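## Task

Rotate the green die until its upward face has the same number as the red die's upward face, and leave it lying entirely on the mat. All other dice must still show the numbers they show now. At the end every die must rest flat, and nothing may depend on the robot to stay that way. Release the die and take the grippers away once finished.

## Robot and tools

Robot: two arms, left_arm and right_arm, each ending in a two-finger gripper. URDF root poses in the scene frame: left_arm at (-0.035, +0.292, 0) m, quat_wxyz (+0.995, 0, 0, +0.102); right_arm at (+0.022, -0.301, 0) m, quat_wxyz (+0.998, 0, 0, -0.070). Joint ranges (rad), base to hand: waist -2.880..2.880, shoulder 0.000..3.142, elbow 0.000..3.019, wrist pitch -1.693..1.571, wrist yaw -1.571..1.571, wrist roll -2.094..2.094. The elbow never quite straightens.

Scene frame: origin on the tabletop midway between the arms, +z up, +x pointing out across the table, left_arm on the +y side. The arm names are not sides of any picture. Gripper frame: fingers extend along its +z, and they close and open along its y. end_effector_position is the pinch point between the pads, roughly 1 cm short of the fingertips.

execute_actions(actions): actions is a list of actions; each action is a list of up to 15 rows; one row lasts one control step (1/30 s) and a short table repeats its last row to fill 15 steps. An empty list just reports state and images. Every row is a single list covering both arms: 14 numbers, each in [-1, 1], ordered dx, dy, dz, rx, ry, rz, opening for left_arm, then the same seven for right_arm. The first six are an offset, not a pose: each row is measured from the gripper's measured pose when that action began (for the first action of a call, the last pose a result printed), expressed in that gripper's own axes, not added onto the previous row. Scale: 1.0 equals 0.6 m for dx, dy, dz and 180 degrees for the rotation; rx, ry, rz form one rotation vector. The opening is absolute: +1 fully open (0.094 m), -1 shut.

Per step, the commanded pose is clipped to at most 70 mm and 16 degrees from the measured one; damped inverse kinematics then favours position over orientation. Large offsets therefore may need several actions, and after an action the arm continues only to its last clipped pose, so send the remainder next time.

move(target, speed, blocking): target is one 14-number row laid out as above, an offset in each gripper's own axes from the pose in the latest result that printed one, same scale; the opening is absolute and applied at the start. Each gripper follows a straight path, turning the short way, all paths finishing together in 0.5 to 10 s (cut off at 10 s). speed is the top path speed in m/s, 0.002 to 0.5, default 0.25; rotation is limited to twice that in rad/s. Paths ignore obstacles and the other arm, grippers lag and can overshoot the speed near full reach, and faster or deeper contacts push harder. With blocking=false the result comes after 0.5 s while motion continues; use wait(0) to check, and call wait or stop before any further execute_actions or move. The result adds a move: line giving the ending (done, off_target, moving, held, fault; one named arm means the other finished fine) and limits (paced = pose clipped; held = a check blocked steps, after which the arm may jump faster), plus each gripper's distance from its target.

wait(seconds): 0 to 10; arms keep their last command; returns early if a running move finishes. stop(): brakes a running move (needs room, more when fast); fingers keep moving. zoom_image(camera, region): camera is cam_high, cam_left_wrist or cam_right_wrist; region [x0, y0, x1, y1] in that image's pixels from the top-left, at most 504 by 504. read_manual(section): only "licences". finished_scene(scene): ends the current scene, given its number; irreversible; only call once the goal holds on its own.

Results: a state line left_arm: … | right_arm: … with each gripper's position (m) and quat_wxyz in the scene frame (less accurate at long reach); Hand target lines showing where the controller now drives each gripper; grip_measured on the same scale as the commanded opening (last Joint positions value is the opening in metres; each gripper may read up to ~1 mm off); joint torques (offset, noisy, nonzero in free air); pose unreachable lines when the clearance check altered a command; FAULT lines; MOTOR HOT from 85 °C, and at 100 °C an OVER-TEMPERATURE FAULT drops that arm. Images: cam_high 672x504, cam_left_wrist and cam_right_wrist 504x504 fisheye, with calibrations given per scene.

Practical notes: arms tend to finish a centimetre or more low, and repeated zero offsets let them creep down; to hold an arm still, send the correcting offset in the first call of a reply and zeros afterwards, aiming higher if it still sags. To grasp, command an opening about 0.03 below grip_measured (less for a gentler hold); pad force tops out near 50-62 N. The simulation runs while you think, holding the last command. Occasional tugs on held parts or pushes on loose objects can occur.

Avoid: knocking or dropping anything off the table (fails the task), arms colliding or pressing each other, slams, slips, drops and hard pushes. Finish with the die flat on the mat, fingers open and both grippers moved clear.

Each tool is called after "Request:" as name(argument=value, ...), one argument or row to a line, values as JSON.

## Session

Request:
execute_actions(
  actions=[],
)

Scene clock: 0.00 s.
left_arm: end_effector_position=(+0.3451, +0.1541, +0.1914) grip_measured=+1.000 end_effector_quat_wxyz=(+0.004, -0.599, +0.797, +0.072) | right_arm: end_effector_position=(+0.1771, -0.0452, +0.2556) grip_measured=+1.000 end_effector_quat_wxyz=(+0.611, -0.314, +0.713, +0.137)
Joint positions: left_arm=[-0.586  1.491  1.284 -1.483 -0.082 -1.676  0.094] | right_arm=[ 1.589  0.433  0.339 -0.216  0.789  0.03   0.094]
Joint velocities: left_arm=[-0.005 -0.015 -0.012 -0.012 -0.051 -0.037  0.   ] | right_arm=[-0.024 -0.005 -0.007 -0.012 -0.037  0.007  0.   ]
Joint torques (N m, as the arm reports them, + toward a larger angle): no reading
Hand target (left_arm): +0.353, +0.151, +0.204; +0.013, -0.600, +0.798, +0.058
Hand target (right_arm): +0.178, -0.042, +0.275; +0.619, -0.303, +0.709, +0.150
camera_calibration (this result's frames):
cam_left_wrist: T_world_to_cam=[[0.955298, -0.268946, -0.122779, -0.26477], [-0.175517, -0.850103, 0.496507, 0.105126], [-0.237908, -0.452762, -0.859306, 0.438257], [0, 0, 0, 1]] pos_world=[0.375651, 0.216585, 0.291892]
cam_right_wrist: T_world_to_cam=[[0.615627, -0.763964, 0.193295, -0.19886], [-0.495221, -0.565856, -0.659214, 0.237308], [0.612993, 0.310106, -0.726687, 0.215576], [0, 0, 0, 1]] pos_world=[0.107797, -0.0844909, 0.351531]

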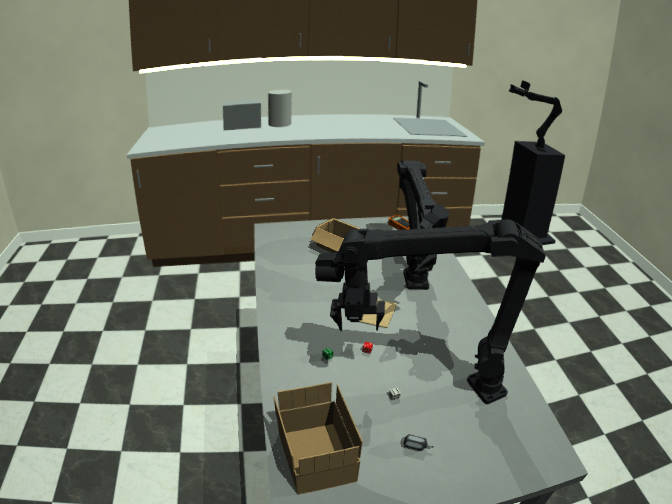

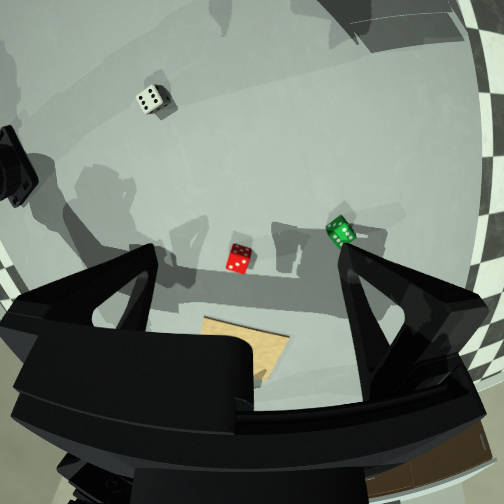

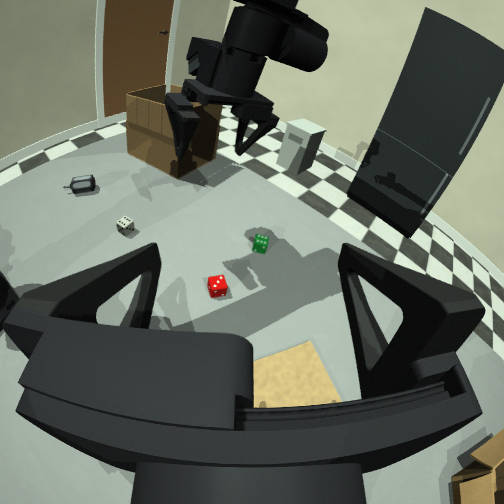

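Request:
zoom_image(
  camera="cam_left_wrist",
  region=[210, 200, 370, 290],
)

Request:
zoom_image(
  camera="cam_right_wrist",
  region=[190, 220, 290, 310],
)

Request:
zoom_image(
  camera="cam_high",
  region=[310, 330, 390, 370],
)

Region (210, 200, 370, 290) of cam_left_wrist's 504x504 image, scaled by 3.150, with more detail than that image has; it fills the top 284 rows of this view, and the rest is white.

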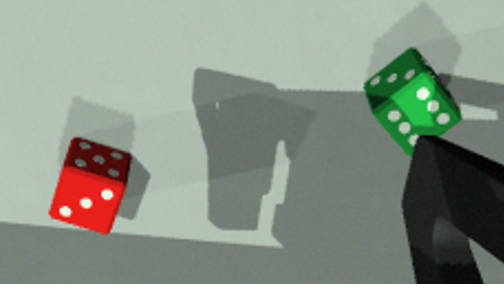

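Region (190, 220, 290, 310) of cam_right_wrist's 504x504 image, scaled by 5.040, with more detail than that image has; it fills the top 454 rows of this view, and the rest is white.

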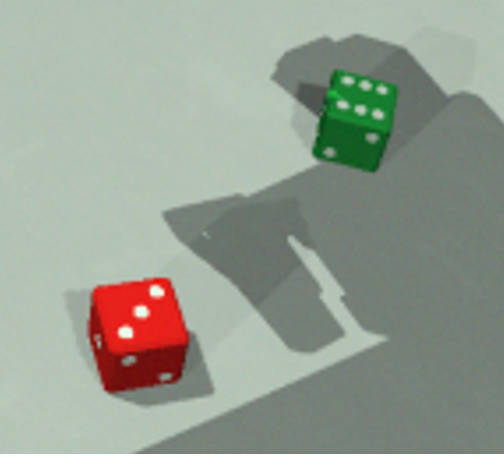

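Region (310, 330, 390, 370) of cam_high's 672x504 image, scaled by 6.300, with more detail than that image has.

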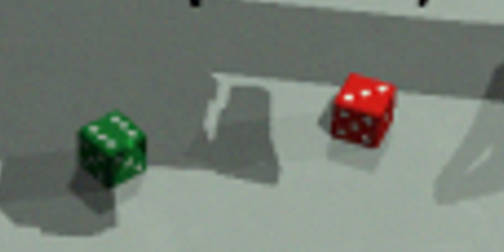

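Request:
move(
  target=[0,0,0,0,0,0.74,1,0.13,-0.5,-0.27,0.32,0.06,0.07,1],
  speed=0.4,
)

Request:
move(
  target=[0,0,0.14,0,-0.306,0,1,0,0,0,0,0,0,1],
)

Scene clock: 20.80 s.
left_arm: end_effector_position=(+0.3451, +0.1541, +0.1914) grip_measured=+1.000 end_effector_quat_wxyz=(-0.064, +0.487, +0.871, +0.033) | right_arm: end_effector_position=(+0.2350, -0.3878, +0.2336) grip_measured=+1.000 end_effector_quat_wxyz=(+0.526, +0.103, +0.828, -0.163)
Joint positions: left_arm=[-0.586  1.491  1.284 -1.483 -0.082  0.632  0.094] | right_arm=[-0.162  0.012  0.353 -0.748  0.111 -0.129  0.094]
Joint velocities: left_arm=[ 0.005  0.005 -0.012 -0.012  0.007  0.007  0.   ] | right_arm=[-0.073 -0.015  0.012 -0.007 -0.11   0.037  0.   ]
Joint torques (N m, as the arm reports them, + toward a larger angle): left_arm=[ -0.03 -13.14   9.28   0.08   0.13   0.19] | right_arm=[-0.89  3.24 12.49  3.12 -0.05 -0.12]
Hand target (left_arm): +0.345, +0.154, +0.191; -0.065, +0.494, +0.867, +0.033
Hand target (right_arm): +0.233, -0.390, +0.269; +0.557, +0.100, +0.806, -0.175
Off the commanded pose (left_arm): 0.000 m, 1 deg.
Off the commanded pose (right_arm): 0.039 m, 11 deg.
joint sent to its limit (right arm) — the command would take joint 2 (shoulder) past its lower limit, so that joint was sent only as far as its limit.
move: off_target (right_arm)
camera_calibration (this result's frames):
cam_left_wrist: T_world_to_cam=[[-0.851876, -0.523669, -0.00881856, 0.376263], [-0.383535, 0.612271, 0.691394, -0.0857658], [-0.356662, 0.592364, -0.722424, 0.291968], [0, 0, 0, 1]] pos_world=[0.391769, 0.0765976, 0.273541]
cam_right_wrist: T_world_to_cam=[[-0.339588, -0.925698, 0.166622, -0.323966], [-0.831586, 0.212717, -0.513046, 0.404478], [0.439482, -0.312785, -0.842034, 0.0965316], [0, 0, 0, 1]] pos_world=[0.183919, -0.355741, 0.342779]

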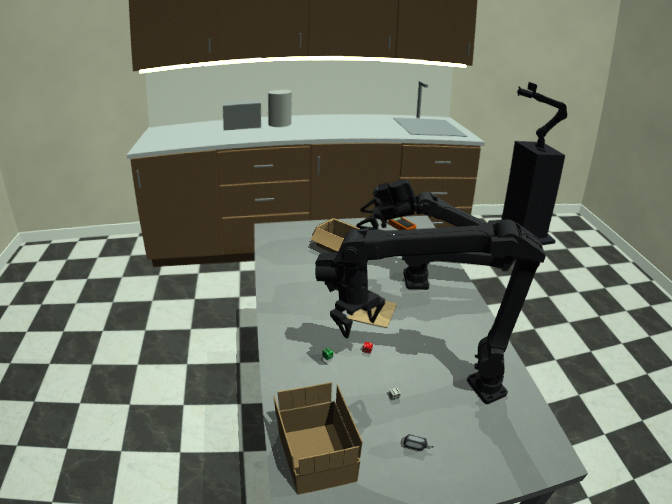

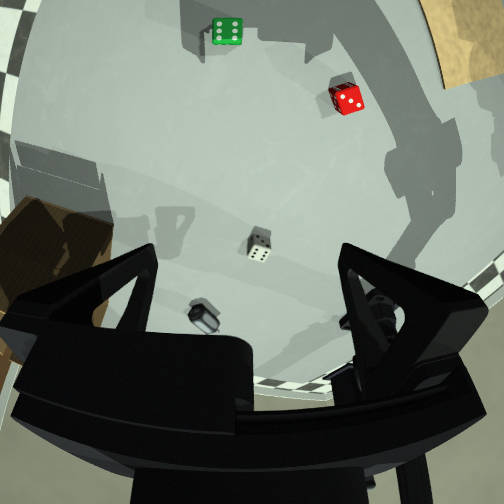

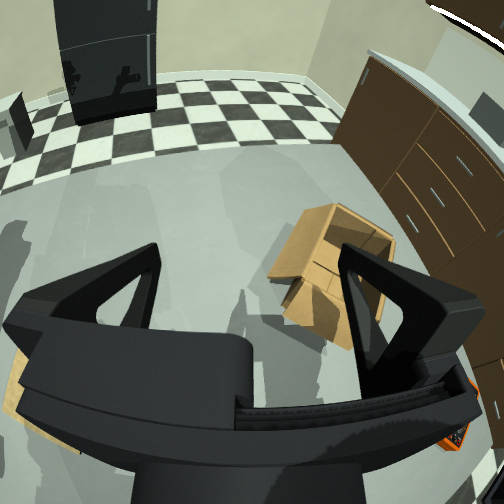

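Scene clock: 23.17 s.
left_arm: end_effector_position=(+0.3346, +0.1575, +0.0977) grip_measured=+1.000 end_effector_quat_wxyz=(+0.334, +0.446, +0.807, -0.196) | right_arm: end_effector_position=(+0.2350, -0.3879, +0.2336) grip_measured=+1.000 end_effector_quat_wxyz=(+0.526, +0.103, +0.828, -0.163)
Joint positions: left_arm=[-0.296  1.245  0.6   -0.386  0.617  0.743  0.094] | right_arm=[-0.163  0.012  0.353 -0.748  0.111 -0.129  0.094]
Joint velocities: left_arm=[ 0.005 -0.005 -0.012 -0.007  0.095 -0.037  0.   ] | right_arm=[-0.005  0.005 -0.012 -0.012 -0.022  0.051  0.   ]
Joint torques (N m, as the arm reports them, + toward a larger angle): left_arm=[ 1.02 -8.74  8.49  1.74  0.72 -0.03] | right_arm=[ 0.57  3.04  9.03  2.22  0.04 -0.01]
Hand target (left_arm): +0.340, +0.160, +0.103; +0.348, +0.442, +0.804, -0.192
Hand target (right_arm): +0.235, -0.388, +0.234; +0.526, +0.103, +0.828, -0.163
Off the commanded pose (left_arm): 0.013 m, 1 deg.
Off the commanded pose (right_arm): 0.000 m, 0 deg.
move: off_target (left_arm)
camera_calibration (this result's frames):
cam_left_wrist: T_world_to_cam=[[-0.845832, -0.53336, 0.00973543, 0.365977], [-0.526511, 0.831757, -0.175973, 0.0709909], [0.0857596, -0.15397, -0.984347, 0.213574], [0, 0, 0, 1]] pos_world=[0.328617, 0.169034, 0.219161]
cam_right_wrist: T_world_to_cam=[[-0.339814, -0.92558, 0.166819, -0.324021], [-0.831581, 0.212845, -0.513001, 0.404502], [0.439317, -0.313048, -0.842022, 0.0964493], [0, 0, 0, 1]] pos_world=[0.183898, -0.35581, 0.342775]

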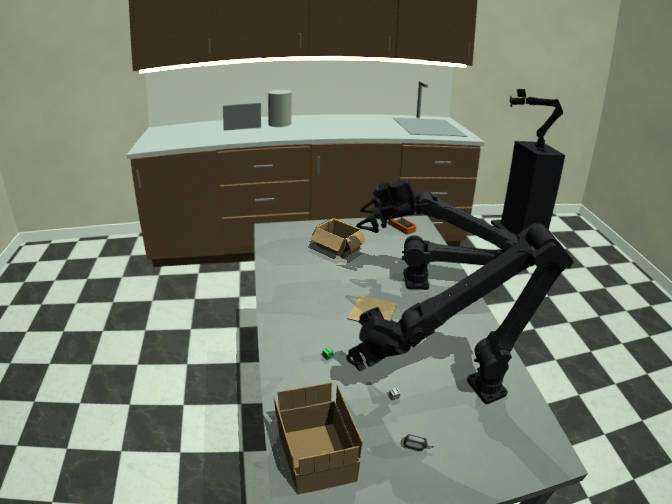

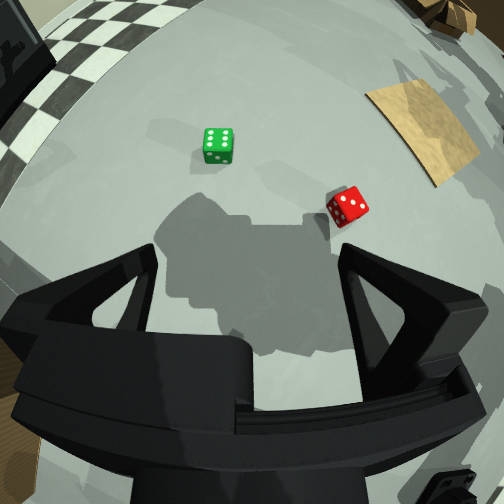

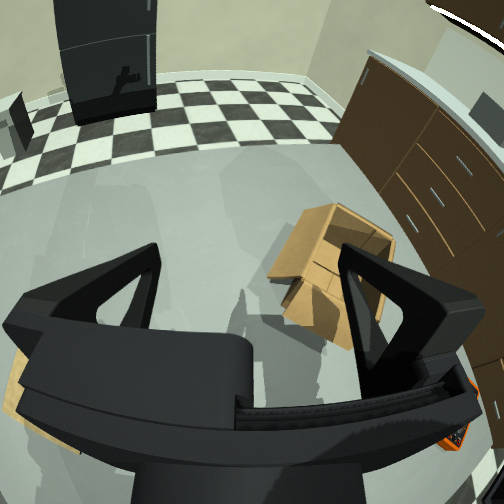

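Request:
move(
  target=[-0.058,0.052,0.222,0,-0.055,0,0.5,0,0,0,0,0,0,1],
  speed=0.1,
)

Scene clock: 32.23 s.
left_arm: end_effector_position=(+0.4041, +0.0809, +0.0183) grip_measured=+0.502 end_effector_quat_wxyz=(+0.383, +0.426, +0.785, -0.234) | right_arm: end_effector_position=(+0.2350, -0.3879, +0.2336) grip_measured=+1.000 end_effector_quat_wxyz=(+0.526, +0.103, +0.828, -0.163)
Joint positions: left_arm=[-0.446  1.678  0.661  0.197  0.617  0.503  0.071] | right_arm=[-0.163  0.012  0.353 -0.748  0.111 -0.129  0.094]
Joint velocities: left_arm=[ 0.005  0.005  0.017  0.002  0.022 -0.11  -0.   ] | right_arm=[-0.024  0.005  0.012 -0.007  0.022 -0.081  0.   ]
Joint torques (N m, as the arm reports them, + toward a larger angle): left_arm=[ -1.23 -11.85   9.68   1.99   0.35  -0.11] | right_arm=[-0.01  3.95  9.    2.01  0.04  0.05]
Hand target (left_arm): +0.424, +0.071, +0.032; +0.404, +0.426, +0.775, -0.233
Hand target (right_arm): +0.235, -0.388, +0.234; +0.526, +0.103, +0.828, -0.163
Off the commanded pose (left_arm): 0.023 m, 3 deg.
Off the commanded pose (right_arm): 0.000 m, 0 deg.
move: off_target (left_arm)
camera_calibration (this result's frames):
cam_left_wrist: T_world_to_cam=[[-0.843315, -0.536323, 0.0343274, 0.383499], [-0.519569, 0.797313, -0.307147, 0.159643], [0.13736, -0.276857, -0.951043, 0.106202], [0, 0, 0, 1]] pos_world=[0.391768, 0.107796, 0.136872]
cam_right_wrist: T_world_to_cam=[[-0.339814, -0.92558, 0.166819, -0.324021], [-0.831581, 0.212845, -0.513001, 0.404502], [0.439317, -0.313048, -0.842022, 0.0964493], [0, 0, 0, 1]] pos_world=[0.183898, -0.35581, 0.342775]

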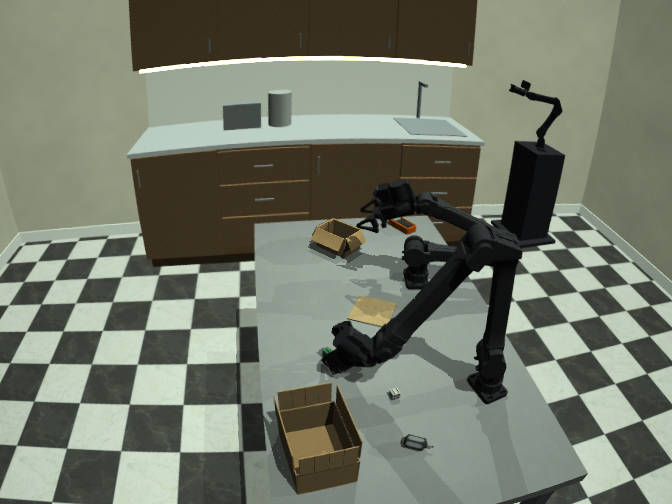

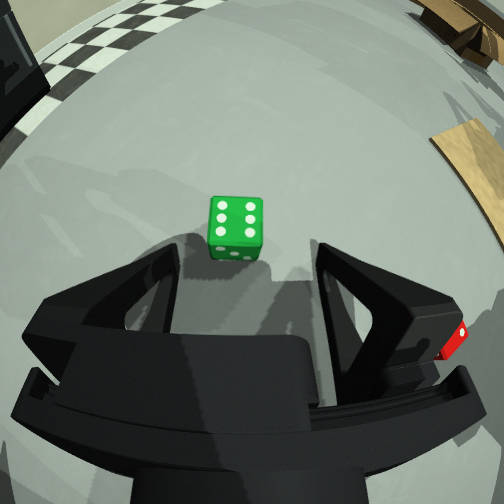

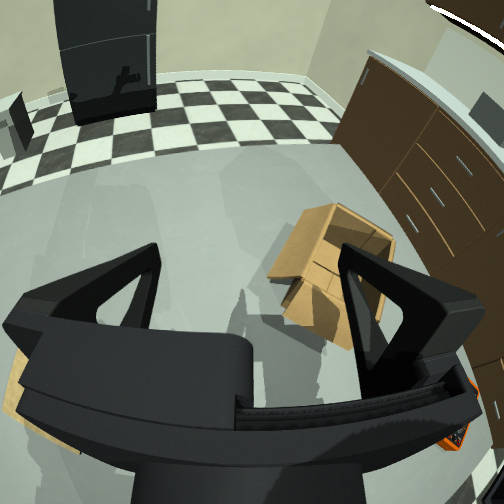

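Request:
move(
  target=[-0.048,0.027,0.043,0,-0.02,0,0.5,0,0,0,0,0,0,1],
  speed=0.04,
)

Scene clock: 36.83 s.
left_arm: end_effector_position=(+0.4212, +0.0692, +0.0172) grip_measured=+0.502 end_effector_quat_wxyz=(+0.393, +0.418, +0.782, -0.244) | right_arm: end_effector_position=(+0.2350, -0.3879, +0.2336) grip_measured=+1.000 end_effector_quat_wxyz=(+0.526, +0.103, +0.828, -0.163)
Joint positions: left_arm=[-0.459  1.726  0.702  0.244  0.623  0.459  0.071] | right_arm=[-0.163  0.012  0.353 -0.748  0.111 -0.129  0.094]
Joint velocities: left_arm=[-0.005  0.005  0.012 -0.012  0.022 -0.051 -0.001] | right_arm=[ 0.005  0.015 -0.007 -0.017  0.037  0.022  0.   ]
Joint torques (N m, as the arm reports them, + toward a larger angle): left_arm=[ -1.19 -12.06   9.64   1.92   0.6   -0.17] | right_arm=[0.51 3.27 9.22 2.   0.02 0.02]
Hand target (left_arm): +0.437, +0.058, +0.027; +0.408, +0.418, +0.773, -0.248
Hand target (right_arm): +0.235, -0.388, +0.234; +0.526, +0.103, +0.828, -0.163
Off the commanded pose (left_arm): 0.022 m, 2 deg.
Off the commanded pose (right_arm): 0.000 m, 0 deg.
move: off_target (left_arm)
camera_calibration (this result's frames):
cam_left_wrist: T_world_to_cam=[[-0.839017, -0.542048, 0.0472672, 0.389984], [-0.52453, 0.782684, -0.335073, 0.181154], [0.14463, -0.305925, -0.941006, 0.0983116], [0, 0, 0, 1]] pos_world=[0.408005, 0.0996795, 0.134778]
cam_right_wrist: T_world_to_cam=[[-0.339814, -0.92558, 0.166819, -0.324021], [-0.831581, 0.212845, -0.513001, 0.404502], [0.439317, -0.313048, -0.842022, 0.0964493], [0, 0, 0, 1]] pos_world=[0.183898, -0.35581, 0.342775]

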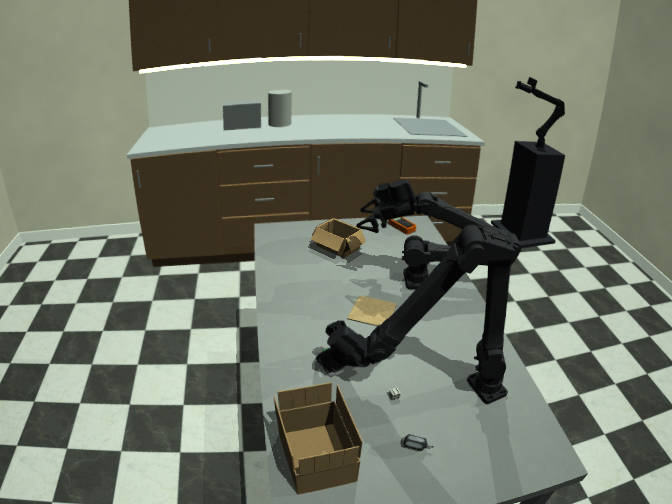

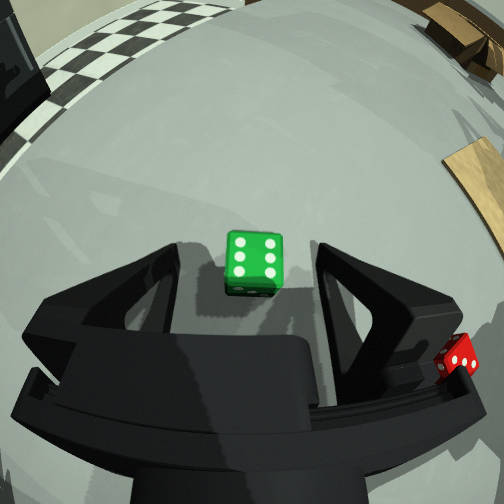

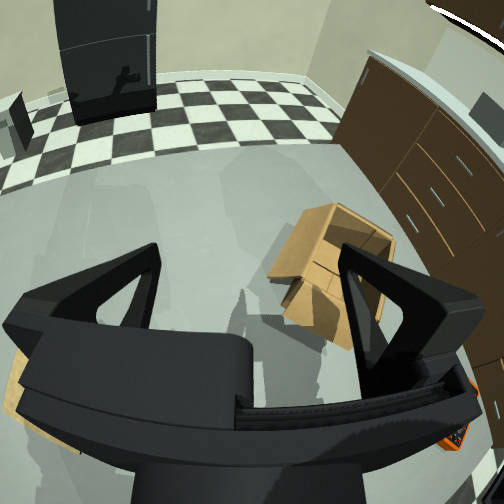

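Request:
move(
  target=[0.005,0,0.012,0,0,0.015,0.5,0,0,0,0,0,0,1],
  speed=0.03,
)

Request:
move(
  target=[0,0,0,0,0,0,-0.6,0,0,0,0,0,0,1],
)

Request:
move(
  target=[-0.2,0,-0.14,0,0,0,-0.6,0,0,0,0,0,0,1],
  speed=0.15,
)

Request:
move(
  target=[0,0,0,0,0.306,0,-0.6,0,0,0,0,0,0,1],
)

Scene clock: 44.37 s.
left_arm: end_effector_position=(+0.4213, +0.0692, +0.0163) grip_measured=+0.502 end_effector_quat_wxyz=(+0.396, +0.427, +0.777, -0.239) | right_arm: end_effector_position=(+0.2350, -0.3879, +0.2336) grip_measured=+1.000 end_effector_quat_wxyz=(+0.526, +0.103, +0.828, -0.163)
Joint positions: left_arm=[-0.459  1.729  0.702  0.246  0.623  0.484  0.071] | right_arm=[-0.163  0.012  0.353 -0.748  0.111 -0.129  0.094]
Joint velocities: left_arm=[ 0.005 -0.005  0.002 -0.007 -0.037 -0.022  0.001] | right_arm=[ 0.015 -0.015 -0.002  0.002 -0.037  0.022  0.   ]
Joint torques (N m, as the arm reports them, + toward a larger angle): left_arm=[ -0.75 -11.71   6.79   1.91   0.24   0.17] | right_arm=[0.44 3.75 9.25 2.18 0.   0.05]
Hand target (left_arm): +0.423, +0.065, +0.011; +0.399, +0.436, +0.772, -0.235
Hand target (right_arm): +0.235, -0.388, +0.234; +0.526, +0.103, +0.828, -0.163
Off the commanded pose (left_arm): 0.007 m, 1 deg.
Off the commanded pose (right_arm): 0.000 m, 0 deg.
move: done
camera_calibration (this result's frames):
cam_left_wrist: T_world_to_cam=[[-0.846855, -0.531131, 0.0271378, 0.393032], [-0.508222, 0.793185, -0.335511, 0.173268], [0.156675, -0.297921, -0.941645, 0.0919001], [0, 0, 0, 1]] pos_world=[0.406502, 0.098697, 0.134004]
cam_right_wrist: T_world_to_cam=[[-0.339814, -0.92558, 0.166819, -0.324021], [-0.831581, 0.212845, -0.513001, 0.404502], [0.439317, -0.313048, -0.842022, 0.0964493], [0, 0, 0, 1]] pos_world=[0.183898, -0.35581, 0.342775]

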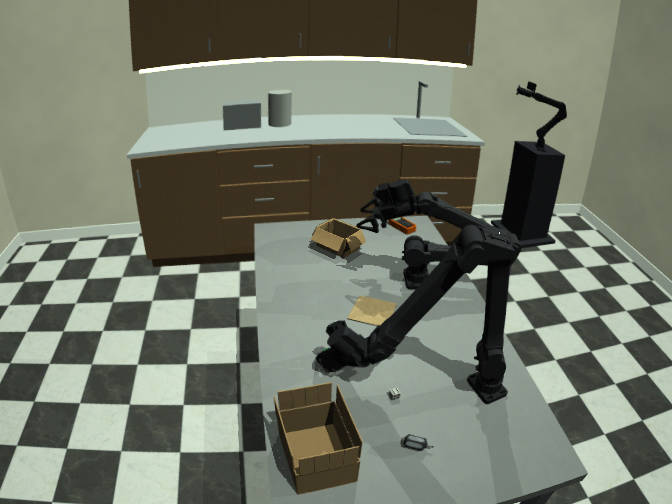

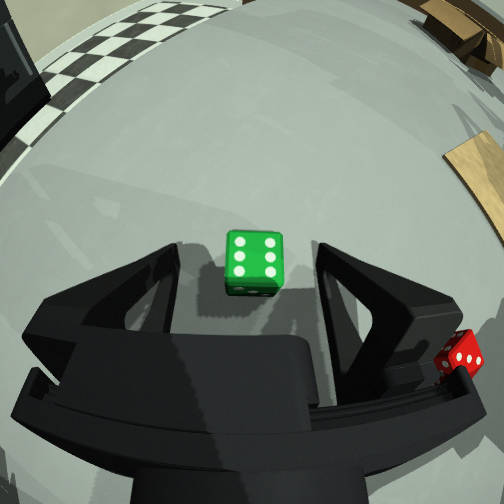

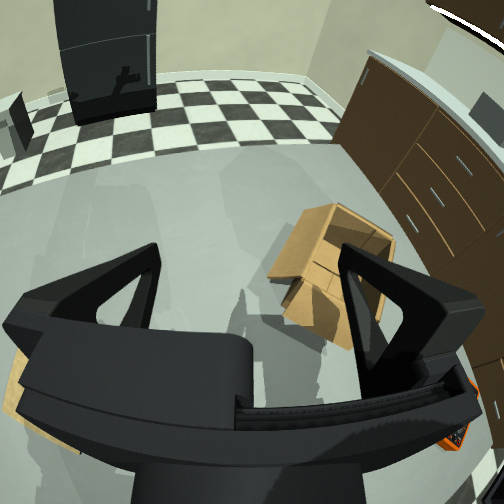

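Scene clock: 44.87 s.
left_arm: end_effector_position=(+0.4213, +0.0692, +0.0163) grip_measured=-0.480 end_effector_quat_wxyz=(+0.396, +0.427, +0.777, -0.239) | right_arm: end_effector_position=(+0.2350, -0.3879, +0.2336) grip_measured=+1.000 end_effector_quat_wxyz=(+0.526, +0.103, +0.828, -0.163)
Joint positions: left_arm=[-0.459  1.729  0.702  0.246  0.623  0.484  0.024] | right_arm=[-0.163  0.012  0.353 -0.748  0.111 -0.129  0.094]
Joint velocities: left_arm=[-0.015 -0.005  0.012 -0.012 -0.051 -0.022  0.   ] | right_arm=[-0.005 -0.005 -0.002 -0.002 -0.022 -0.022  0.   ]
Joint torques (N m, as the arm reports them, + toward a larger angle): left_arm=[ -0.09 -13.68   6.34   1.25   0.47   0.04] | right_arm=[-0.36  2.95  9.15  2.02  0.03 -0.02]
Hand target (left_arm): +0.421, +0.069, +0.016; +0.396, +0.427, +0.777, -0.239
Hand target (right_arm): +0.235, -0.388, +0.234; +0.526, +0.103, +0.828, -0.163
Off the commanded pose (left_arm): 0.000 m, 0 deg.
Off the commanded pose (right_arm): 0.000 m, 0 deg.
move: done
camera_calibration (this result's frames):
cam_left_wrist: T_world_to_cam=[[-0.846978, -0.53095, 0.0268253, 0.393077], [-0.507958, 0.793349, -0.335524, 0.173146], [0.156865, -0.297808, -0.94165, 0.0918123], [0, 0, 0, 1]] pos_world=[0.406476, 0.0986818, 0.134005]
cam_right_wrist: T_world_to_cam=[[-0.339814, -0.92558, 0.166819, -0.324021], [-0.831581, 0.212845, -0.513001, 0.404502], [0.439317, -0.313048, -0.842022, 0.0964493], [0, 0, 0, 1]] pos_world=[0.183898, -0.35581, 0.342775]

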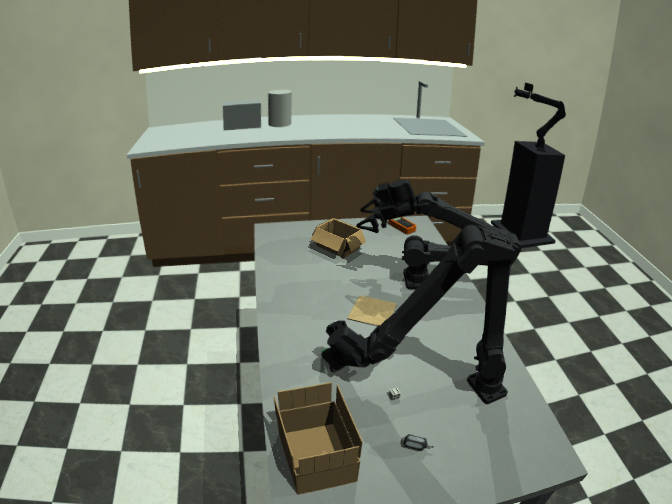

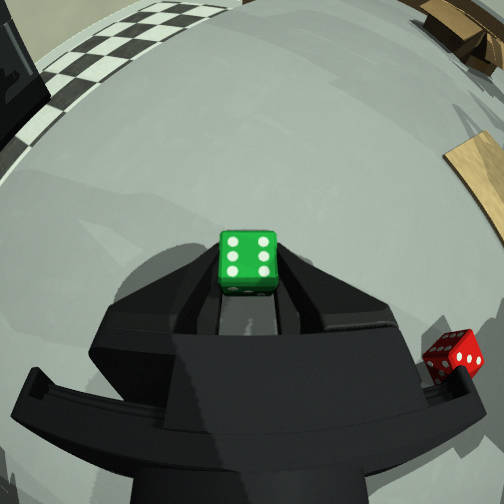

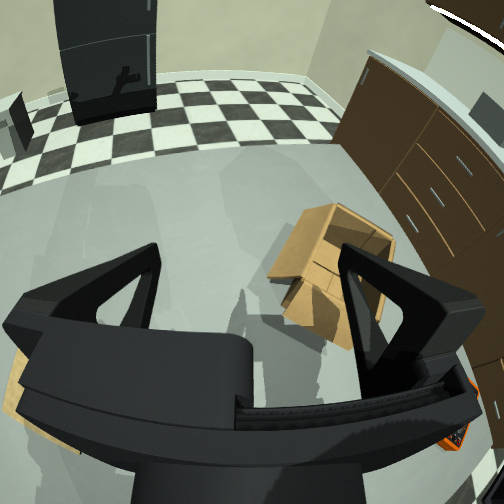

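Scene clock: 46.27 s.
left_arm: end_effector_position=(+0.4049, +0.0740, +0.1354) grip_measured=-0.480 end_effector_quat_wxyz=(+0.372, +0.423, +0.788, -0.247) | right_arm: end_effector_position=(+0.2350, -0.3879, +0.2336) grip_measured=+1.000 end_effector_quat_wxyz=(+0.526, +0.103, +0.828, -0.163)
Joint positions: left_arm=[-0.456  1.406  0.787 -0.219  0.629  0.484  0.024] | right_arm=[-0.163  0.012  0.353 -0.748  0.111 -0.129  0.094]
Joint velocities: left_arm=[-0.005 -0.005  0.002 -0.002  0.007  0.007  0.   ] | right_arm=[-0.024  0.005  0.002 -0.012 -0.022  0.081  0.   ]
Joint torques (N m, as the arm reports them, + toward a larger angle): left_arm=[  1.13 -12.01  13.15   0.75   0.65   0.18] | right_arm=[0.02 3.36 9.31 2.1  0.06 0.01]
Hand target (left_arm): +0.423, +0.075, +0.162; +0.396, +0.427, +0.777, -0.239
Hand target (right_arm): +0.235, -0.388, +0.234; +0.526, +0.103, +0.828, -0.163
Off the commanded pose (left_arm): 0.034 m, 3 deg.
Off the commanded pose (right_arm): 0.000 m, 0 deg.
move: off_target (left_arm)
camera_calibration (this result's frames):
cam_left_wrist: T_world_to_cam=[[-0.84518, -0.530105, 0.0682525, 0.372098], [-0.524204, 0.797221, -0.299415, 0.202435], [0.104309, -0.288838, -0.951679, 0.229908], [0, 0, 0, 1]] pos_world=[0.396626, 0.102272, 0.254014]
cam_right_wrist: T_world_to_cam=[[-0.339814, -0.92558, 0.166819, -0.324021], [-0.831581, 0.212845, -0.513001, 0.404502], [0.439317, -0.313048, -0.842022, 0.0964493], [0, 0, 0, 1]] pos_world=[0.183898, -0.35581, 0.342775]

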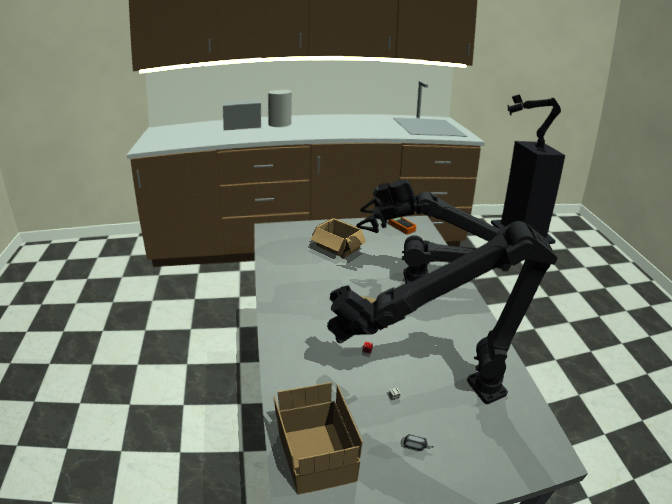

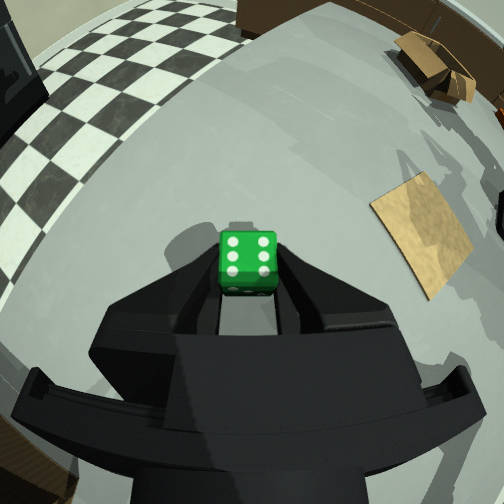

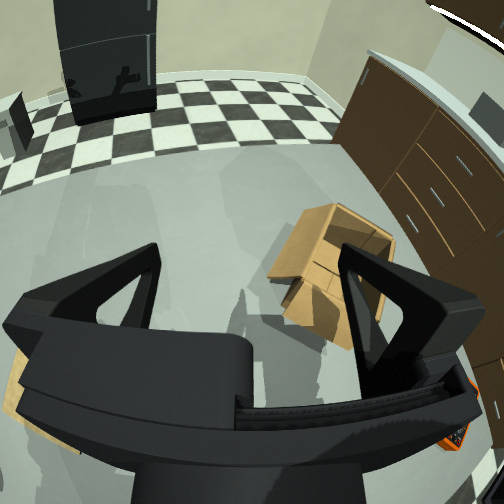

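Scene clock: 48.63 s.
left_arm: end_effector_position=(+0.3876, +0.0877, +0.1244) grip_measured=-0.480 end_effector_quat_wxyz=(-0.053, +0.493, +0.868, -0.028) | right_arm: end_effector_position=(+0.2350, -0.3879, +0.2336) grip_measured=+1.000 end_effector_quat_wxyz=(+0.526, +0.103, +0.828, -0.163)
Joint positions: left_arm=[-0.636  1.697  1.353 -1.337  0.048  0.604  0.024] | right_arm=[-0.163  0.012  0.353 -0.748  0.111 -0.129  0.094]
Joint velocities: left_arm=[-0.015 -0.005  0.022  0.002 -0.051 -0.007 -0.001] | right_arm=[-0.005 -0.005  0.032  0.012  0.022 -0.037  0.   ]
Joint torques (N m, as the arm reports them, + toward a larger angle): left_arm=[ -0.8  -15.35  13.75  -0.37   0.07   0.  ] | right_arm=[ 1.16  2.55  9.16  2.05 -0.01 -0.02]
Hand target (left_arm): +0.403, +0.076, +0.140; -0.036, +0.496, +0.867, -0.025
Hand target (right_arm): +0.235, -0.388, +0.234; +0.526, +0.103, +0.828, -0.163
Off the commanded pose (left_arm): 0.025 m, 2 deg.
Off the commanded pose (right_arm): 0.000 m, 0 deg.
move: off_target (left_arm)
camera_calibration (this result's frames):
cam_left_wrist: T_world_to_cam=[[-0.853823, -0.512991, 0.088463, 0.364861], [-0.351651, 0.693687, 0.628601, 0.00590386], [-0.383833, 0.505607, -0.77268, 0.322482], [0, 0, 0, 1]] pos_world=[0.437382, 0.0200263, 0.213187]
cam_right_wrist: T_world_to_cam=[[-0.339814, -0.92558, 0.166819, -0.324021], [-0.831581, 0.212845, -0.513001, 0.404502], [0.439317, -0.313048, -0.842022, 0.0964493], [0, 0, 0, 1]] pos_world=[0.183898, -0.35581, 0.342775]

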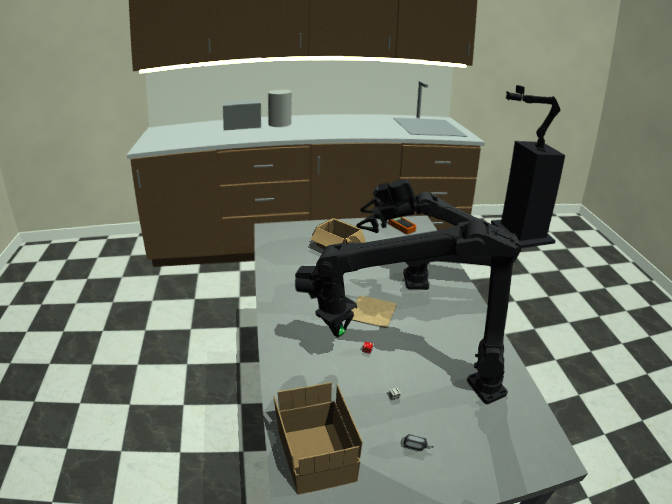

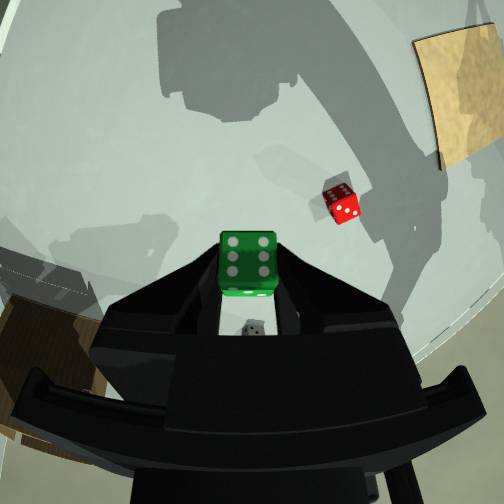

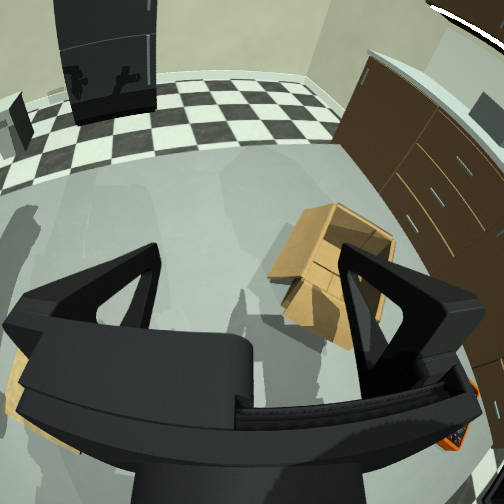

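Request:
move(
  target=[-0.183,-0.37,0.066,0.16,0.1,-0.528,-0.52,0,0,0,0,0,0,1],
)

Scene clock: 62.03 s.
left_arm: end_effector_position=(+0.2565, -0.1179, +0.0986) grip_measured=-0.479 end_effector_quat_wxyz=(-0.280, -0.322, +0.899, -0.101) | right_arm: end_effector_position=(+0.2350, -0.3879, +0.2336) grip_measured=+1.000 end_effector_quat_wxyz=(+0.526, +0.103, +0.828, -0.163)
Joint positions: left_arm=[-0.962  1.79   1.325 -1.19   0.599 -1.42   0.024] | right_arm=[-0.163  0.012  0.353 -0.748  0.111 -0.129  0.094]
Joint velocities: left_arm=[ 0.005 -0.015  0.007  0.002 -0.022 -0.095 -0.001] | right_arm=[ 0.024 -0.015 -0.007 -0.007 -0.007  0.007  0.   ]
Joint torques (N m, as the arm reports them, + toward a larger angle): left_arm=[ -0.79 -18.15   8.16   0.6    0.57  -0.1 ] | right_arm=[-0.39  3.57  9.26  1.85  0.05  0.07]
Hand target (left_arm): +0.254, -0.122, +0.102; -0.278, -0.324, +0.898, -0.106
Hand target (right_arm): +0.235, -0.388, +0.234; +0.526, +0.103, +0.828, -0.163
Off the commanded pose (left_arm): 0.008 m, 0 deg.
Off the commanded pose (right_arm): 0.000 m, 0 deg.
move: done
camera_calibration (this result's frames):
cam_left_wrist: T_world_to_cam=[[0.630431, -0.776166, -0.0111504, -0.252192], [-0.257745, -0.222857, 0.940161, -0.0442439], [-0.732205, -0.589832, -0.340549, 0.273728], [0, 0, 0, 1]] pos_world=[0.348011, -0.0441499, 0.132002]
cam_right_wrist: T_world_to_cam=[[-0.339814, -0.92558, 0.166819, -0.324021], [-0.831581, 0.212845, -0.513001, 0.404502], [0.439317, -0.313048, -0.842022, 0.0964493], [0, 0, 0, 1]] pos_world=[0.183898, -0.35581, 0.342775]

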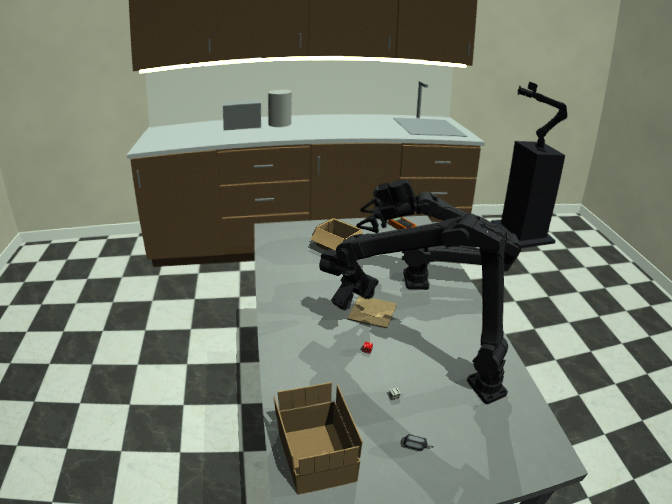

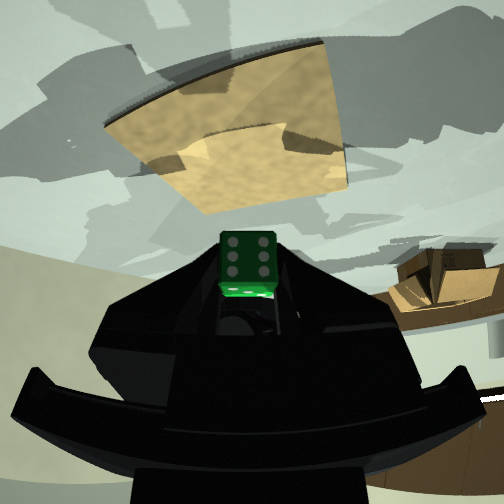

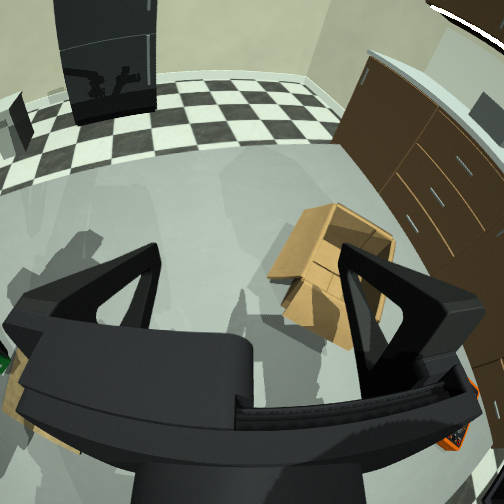

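Request:
move(
  target=[-0.04,0,0.13,0,0,0,-0.52,0,0,0,0,0,0,1],
  speed=0.06,
)

Scene clock: 69.73 s.
left_arm: end_effector_position=(+0.2422, -0.1308, +0.0272) grip_measured=-0.479 end_effector_quat_wxyz=(-0.277, -0.320, +0.900, -0.104) | right_arm: end_effector_position=(+0.2350, -0.3879, +0.2336) grip_measured=+1.000 end_effector_quat_wxyz=(+0.526, +0.103, +0.828, -0.163)
Joint positions: left_arm=[-1.001  1.877  1.237 -0.982  0.599 -1.464  0.024] | right_arm=[-0.163  0.012  0.353 -0.748  0.111 -0.129  0.094]
Joint velocities: left_arm=[-0.005 -0.005 -0.007  0.022 -0.007 -0.051 -0.001] | right_arm=[-0.015 -0.005 -0.007 -0.007  0.022  0.007  0.   ]
Joint torques (N m, as the arm reports them, + toward a larger angle): left_arm=[ -0.87 -16.56   7.58   0.63   0.59  -0.11] | right_arm=[-0.14  3.16  9.22  1.97  0.04 -0.01]
Hand target (left_arm): +0.238, -0.135, +0.021; -0.280, -0.322, +0.899, -0.101
Hand target (right_arm): +0.235, -0.388, +0.234; +0.526, +0.103, +0.828, -0.163
Off the commanded pose (left_arm): 0.008 m, 1 deg.
Off the commanded pose (right_arm): 0.000 m, 0 deg.
move: done
camera_calibration (this result's frames):
cam_left_wrist: T_world_to_cam=[[0.628577, -0.777743, -0.00250076, -0.253963], [-0.265941, -0.217955, 0.939027, 0.0189416], [-0.730867, -0.589586, -0.343835, 0.231111], [0, 0, 0, 1]] pos_world=[0.333584, -0.0571298, 0.0610424]
cam_right_wrist: T_world_to_cam=[[-0.339814, -0.92558, 0.166819, -0.324021], [-0.831581, 0.212845, -0.513001, 0.404502], [0.439317, -0.313048, -0.842022, 0.0964493], [0, 0, 0, 1]] pos_world=[0.183898, -0.35581, 0.342775]

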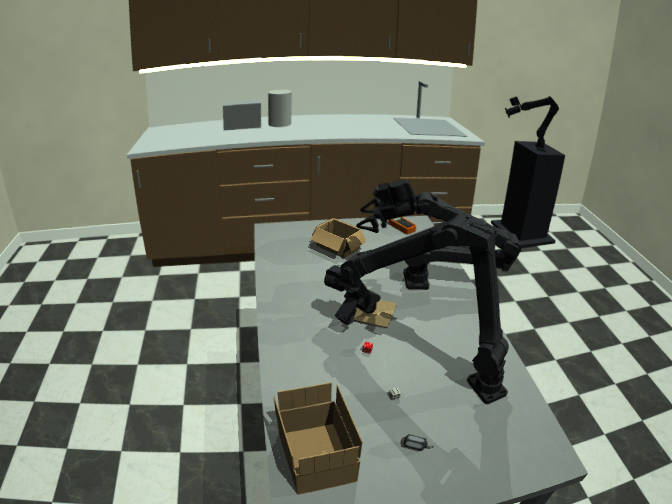

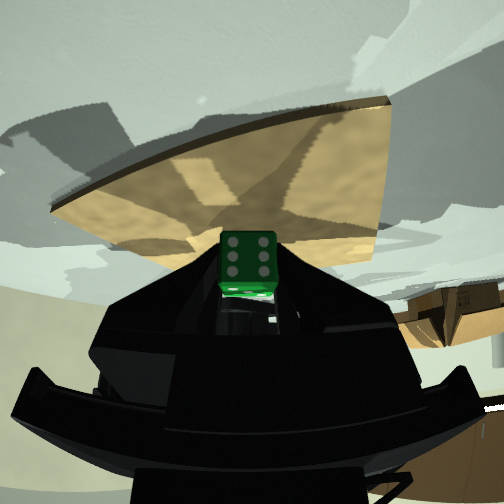

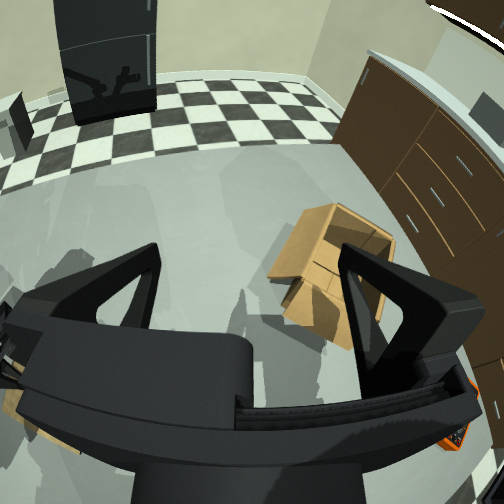

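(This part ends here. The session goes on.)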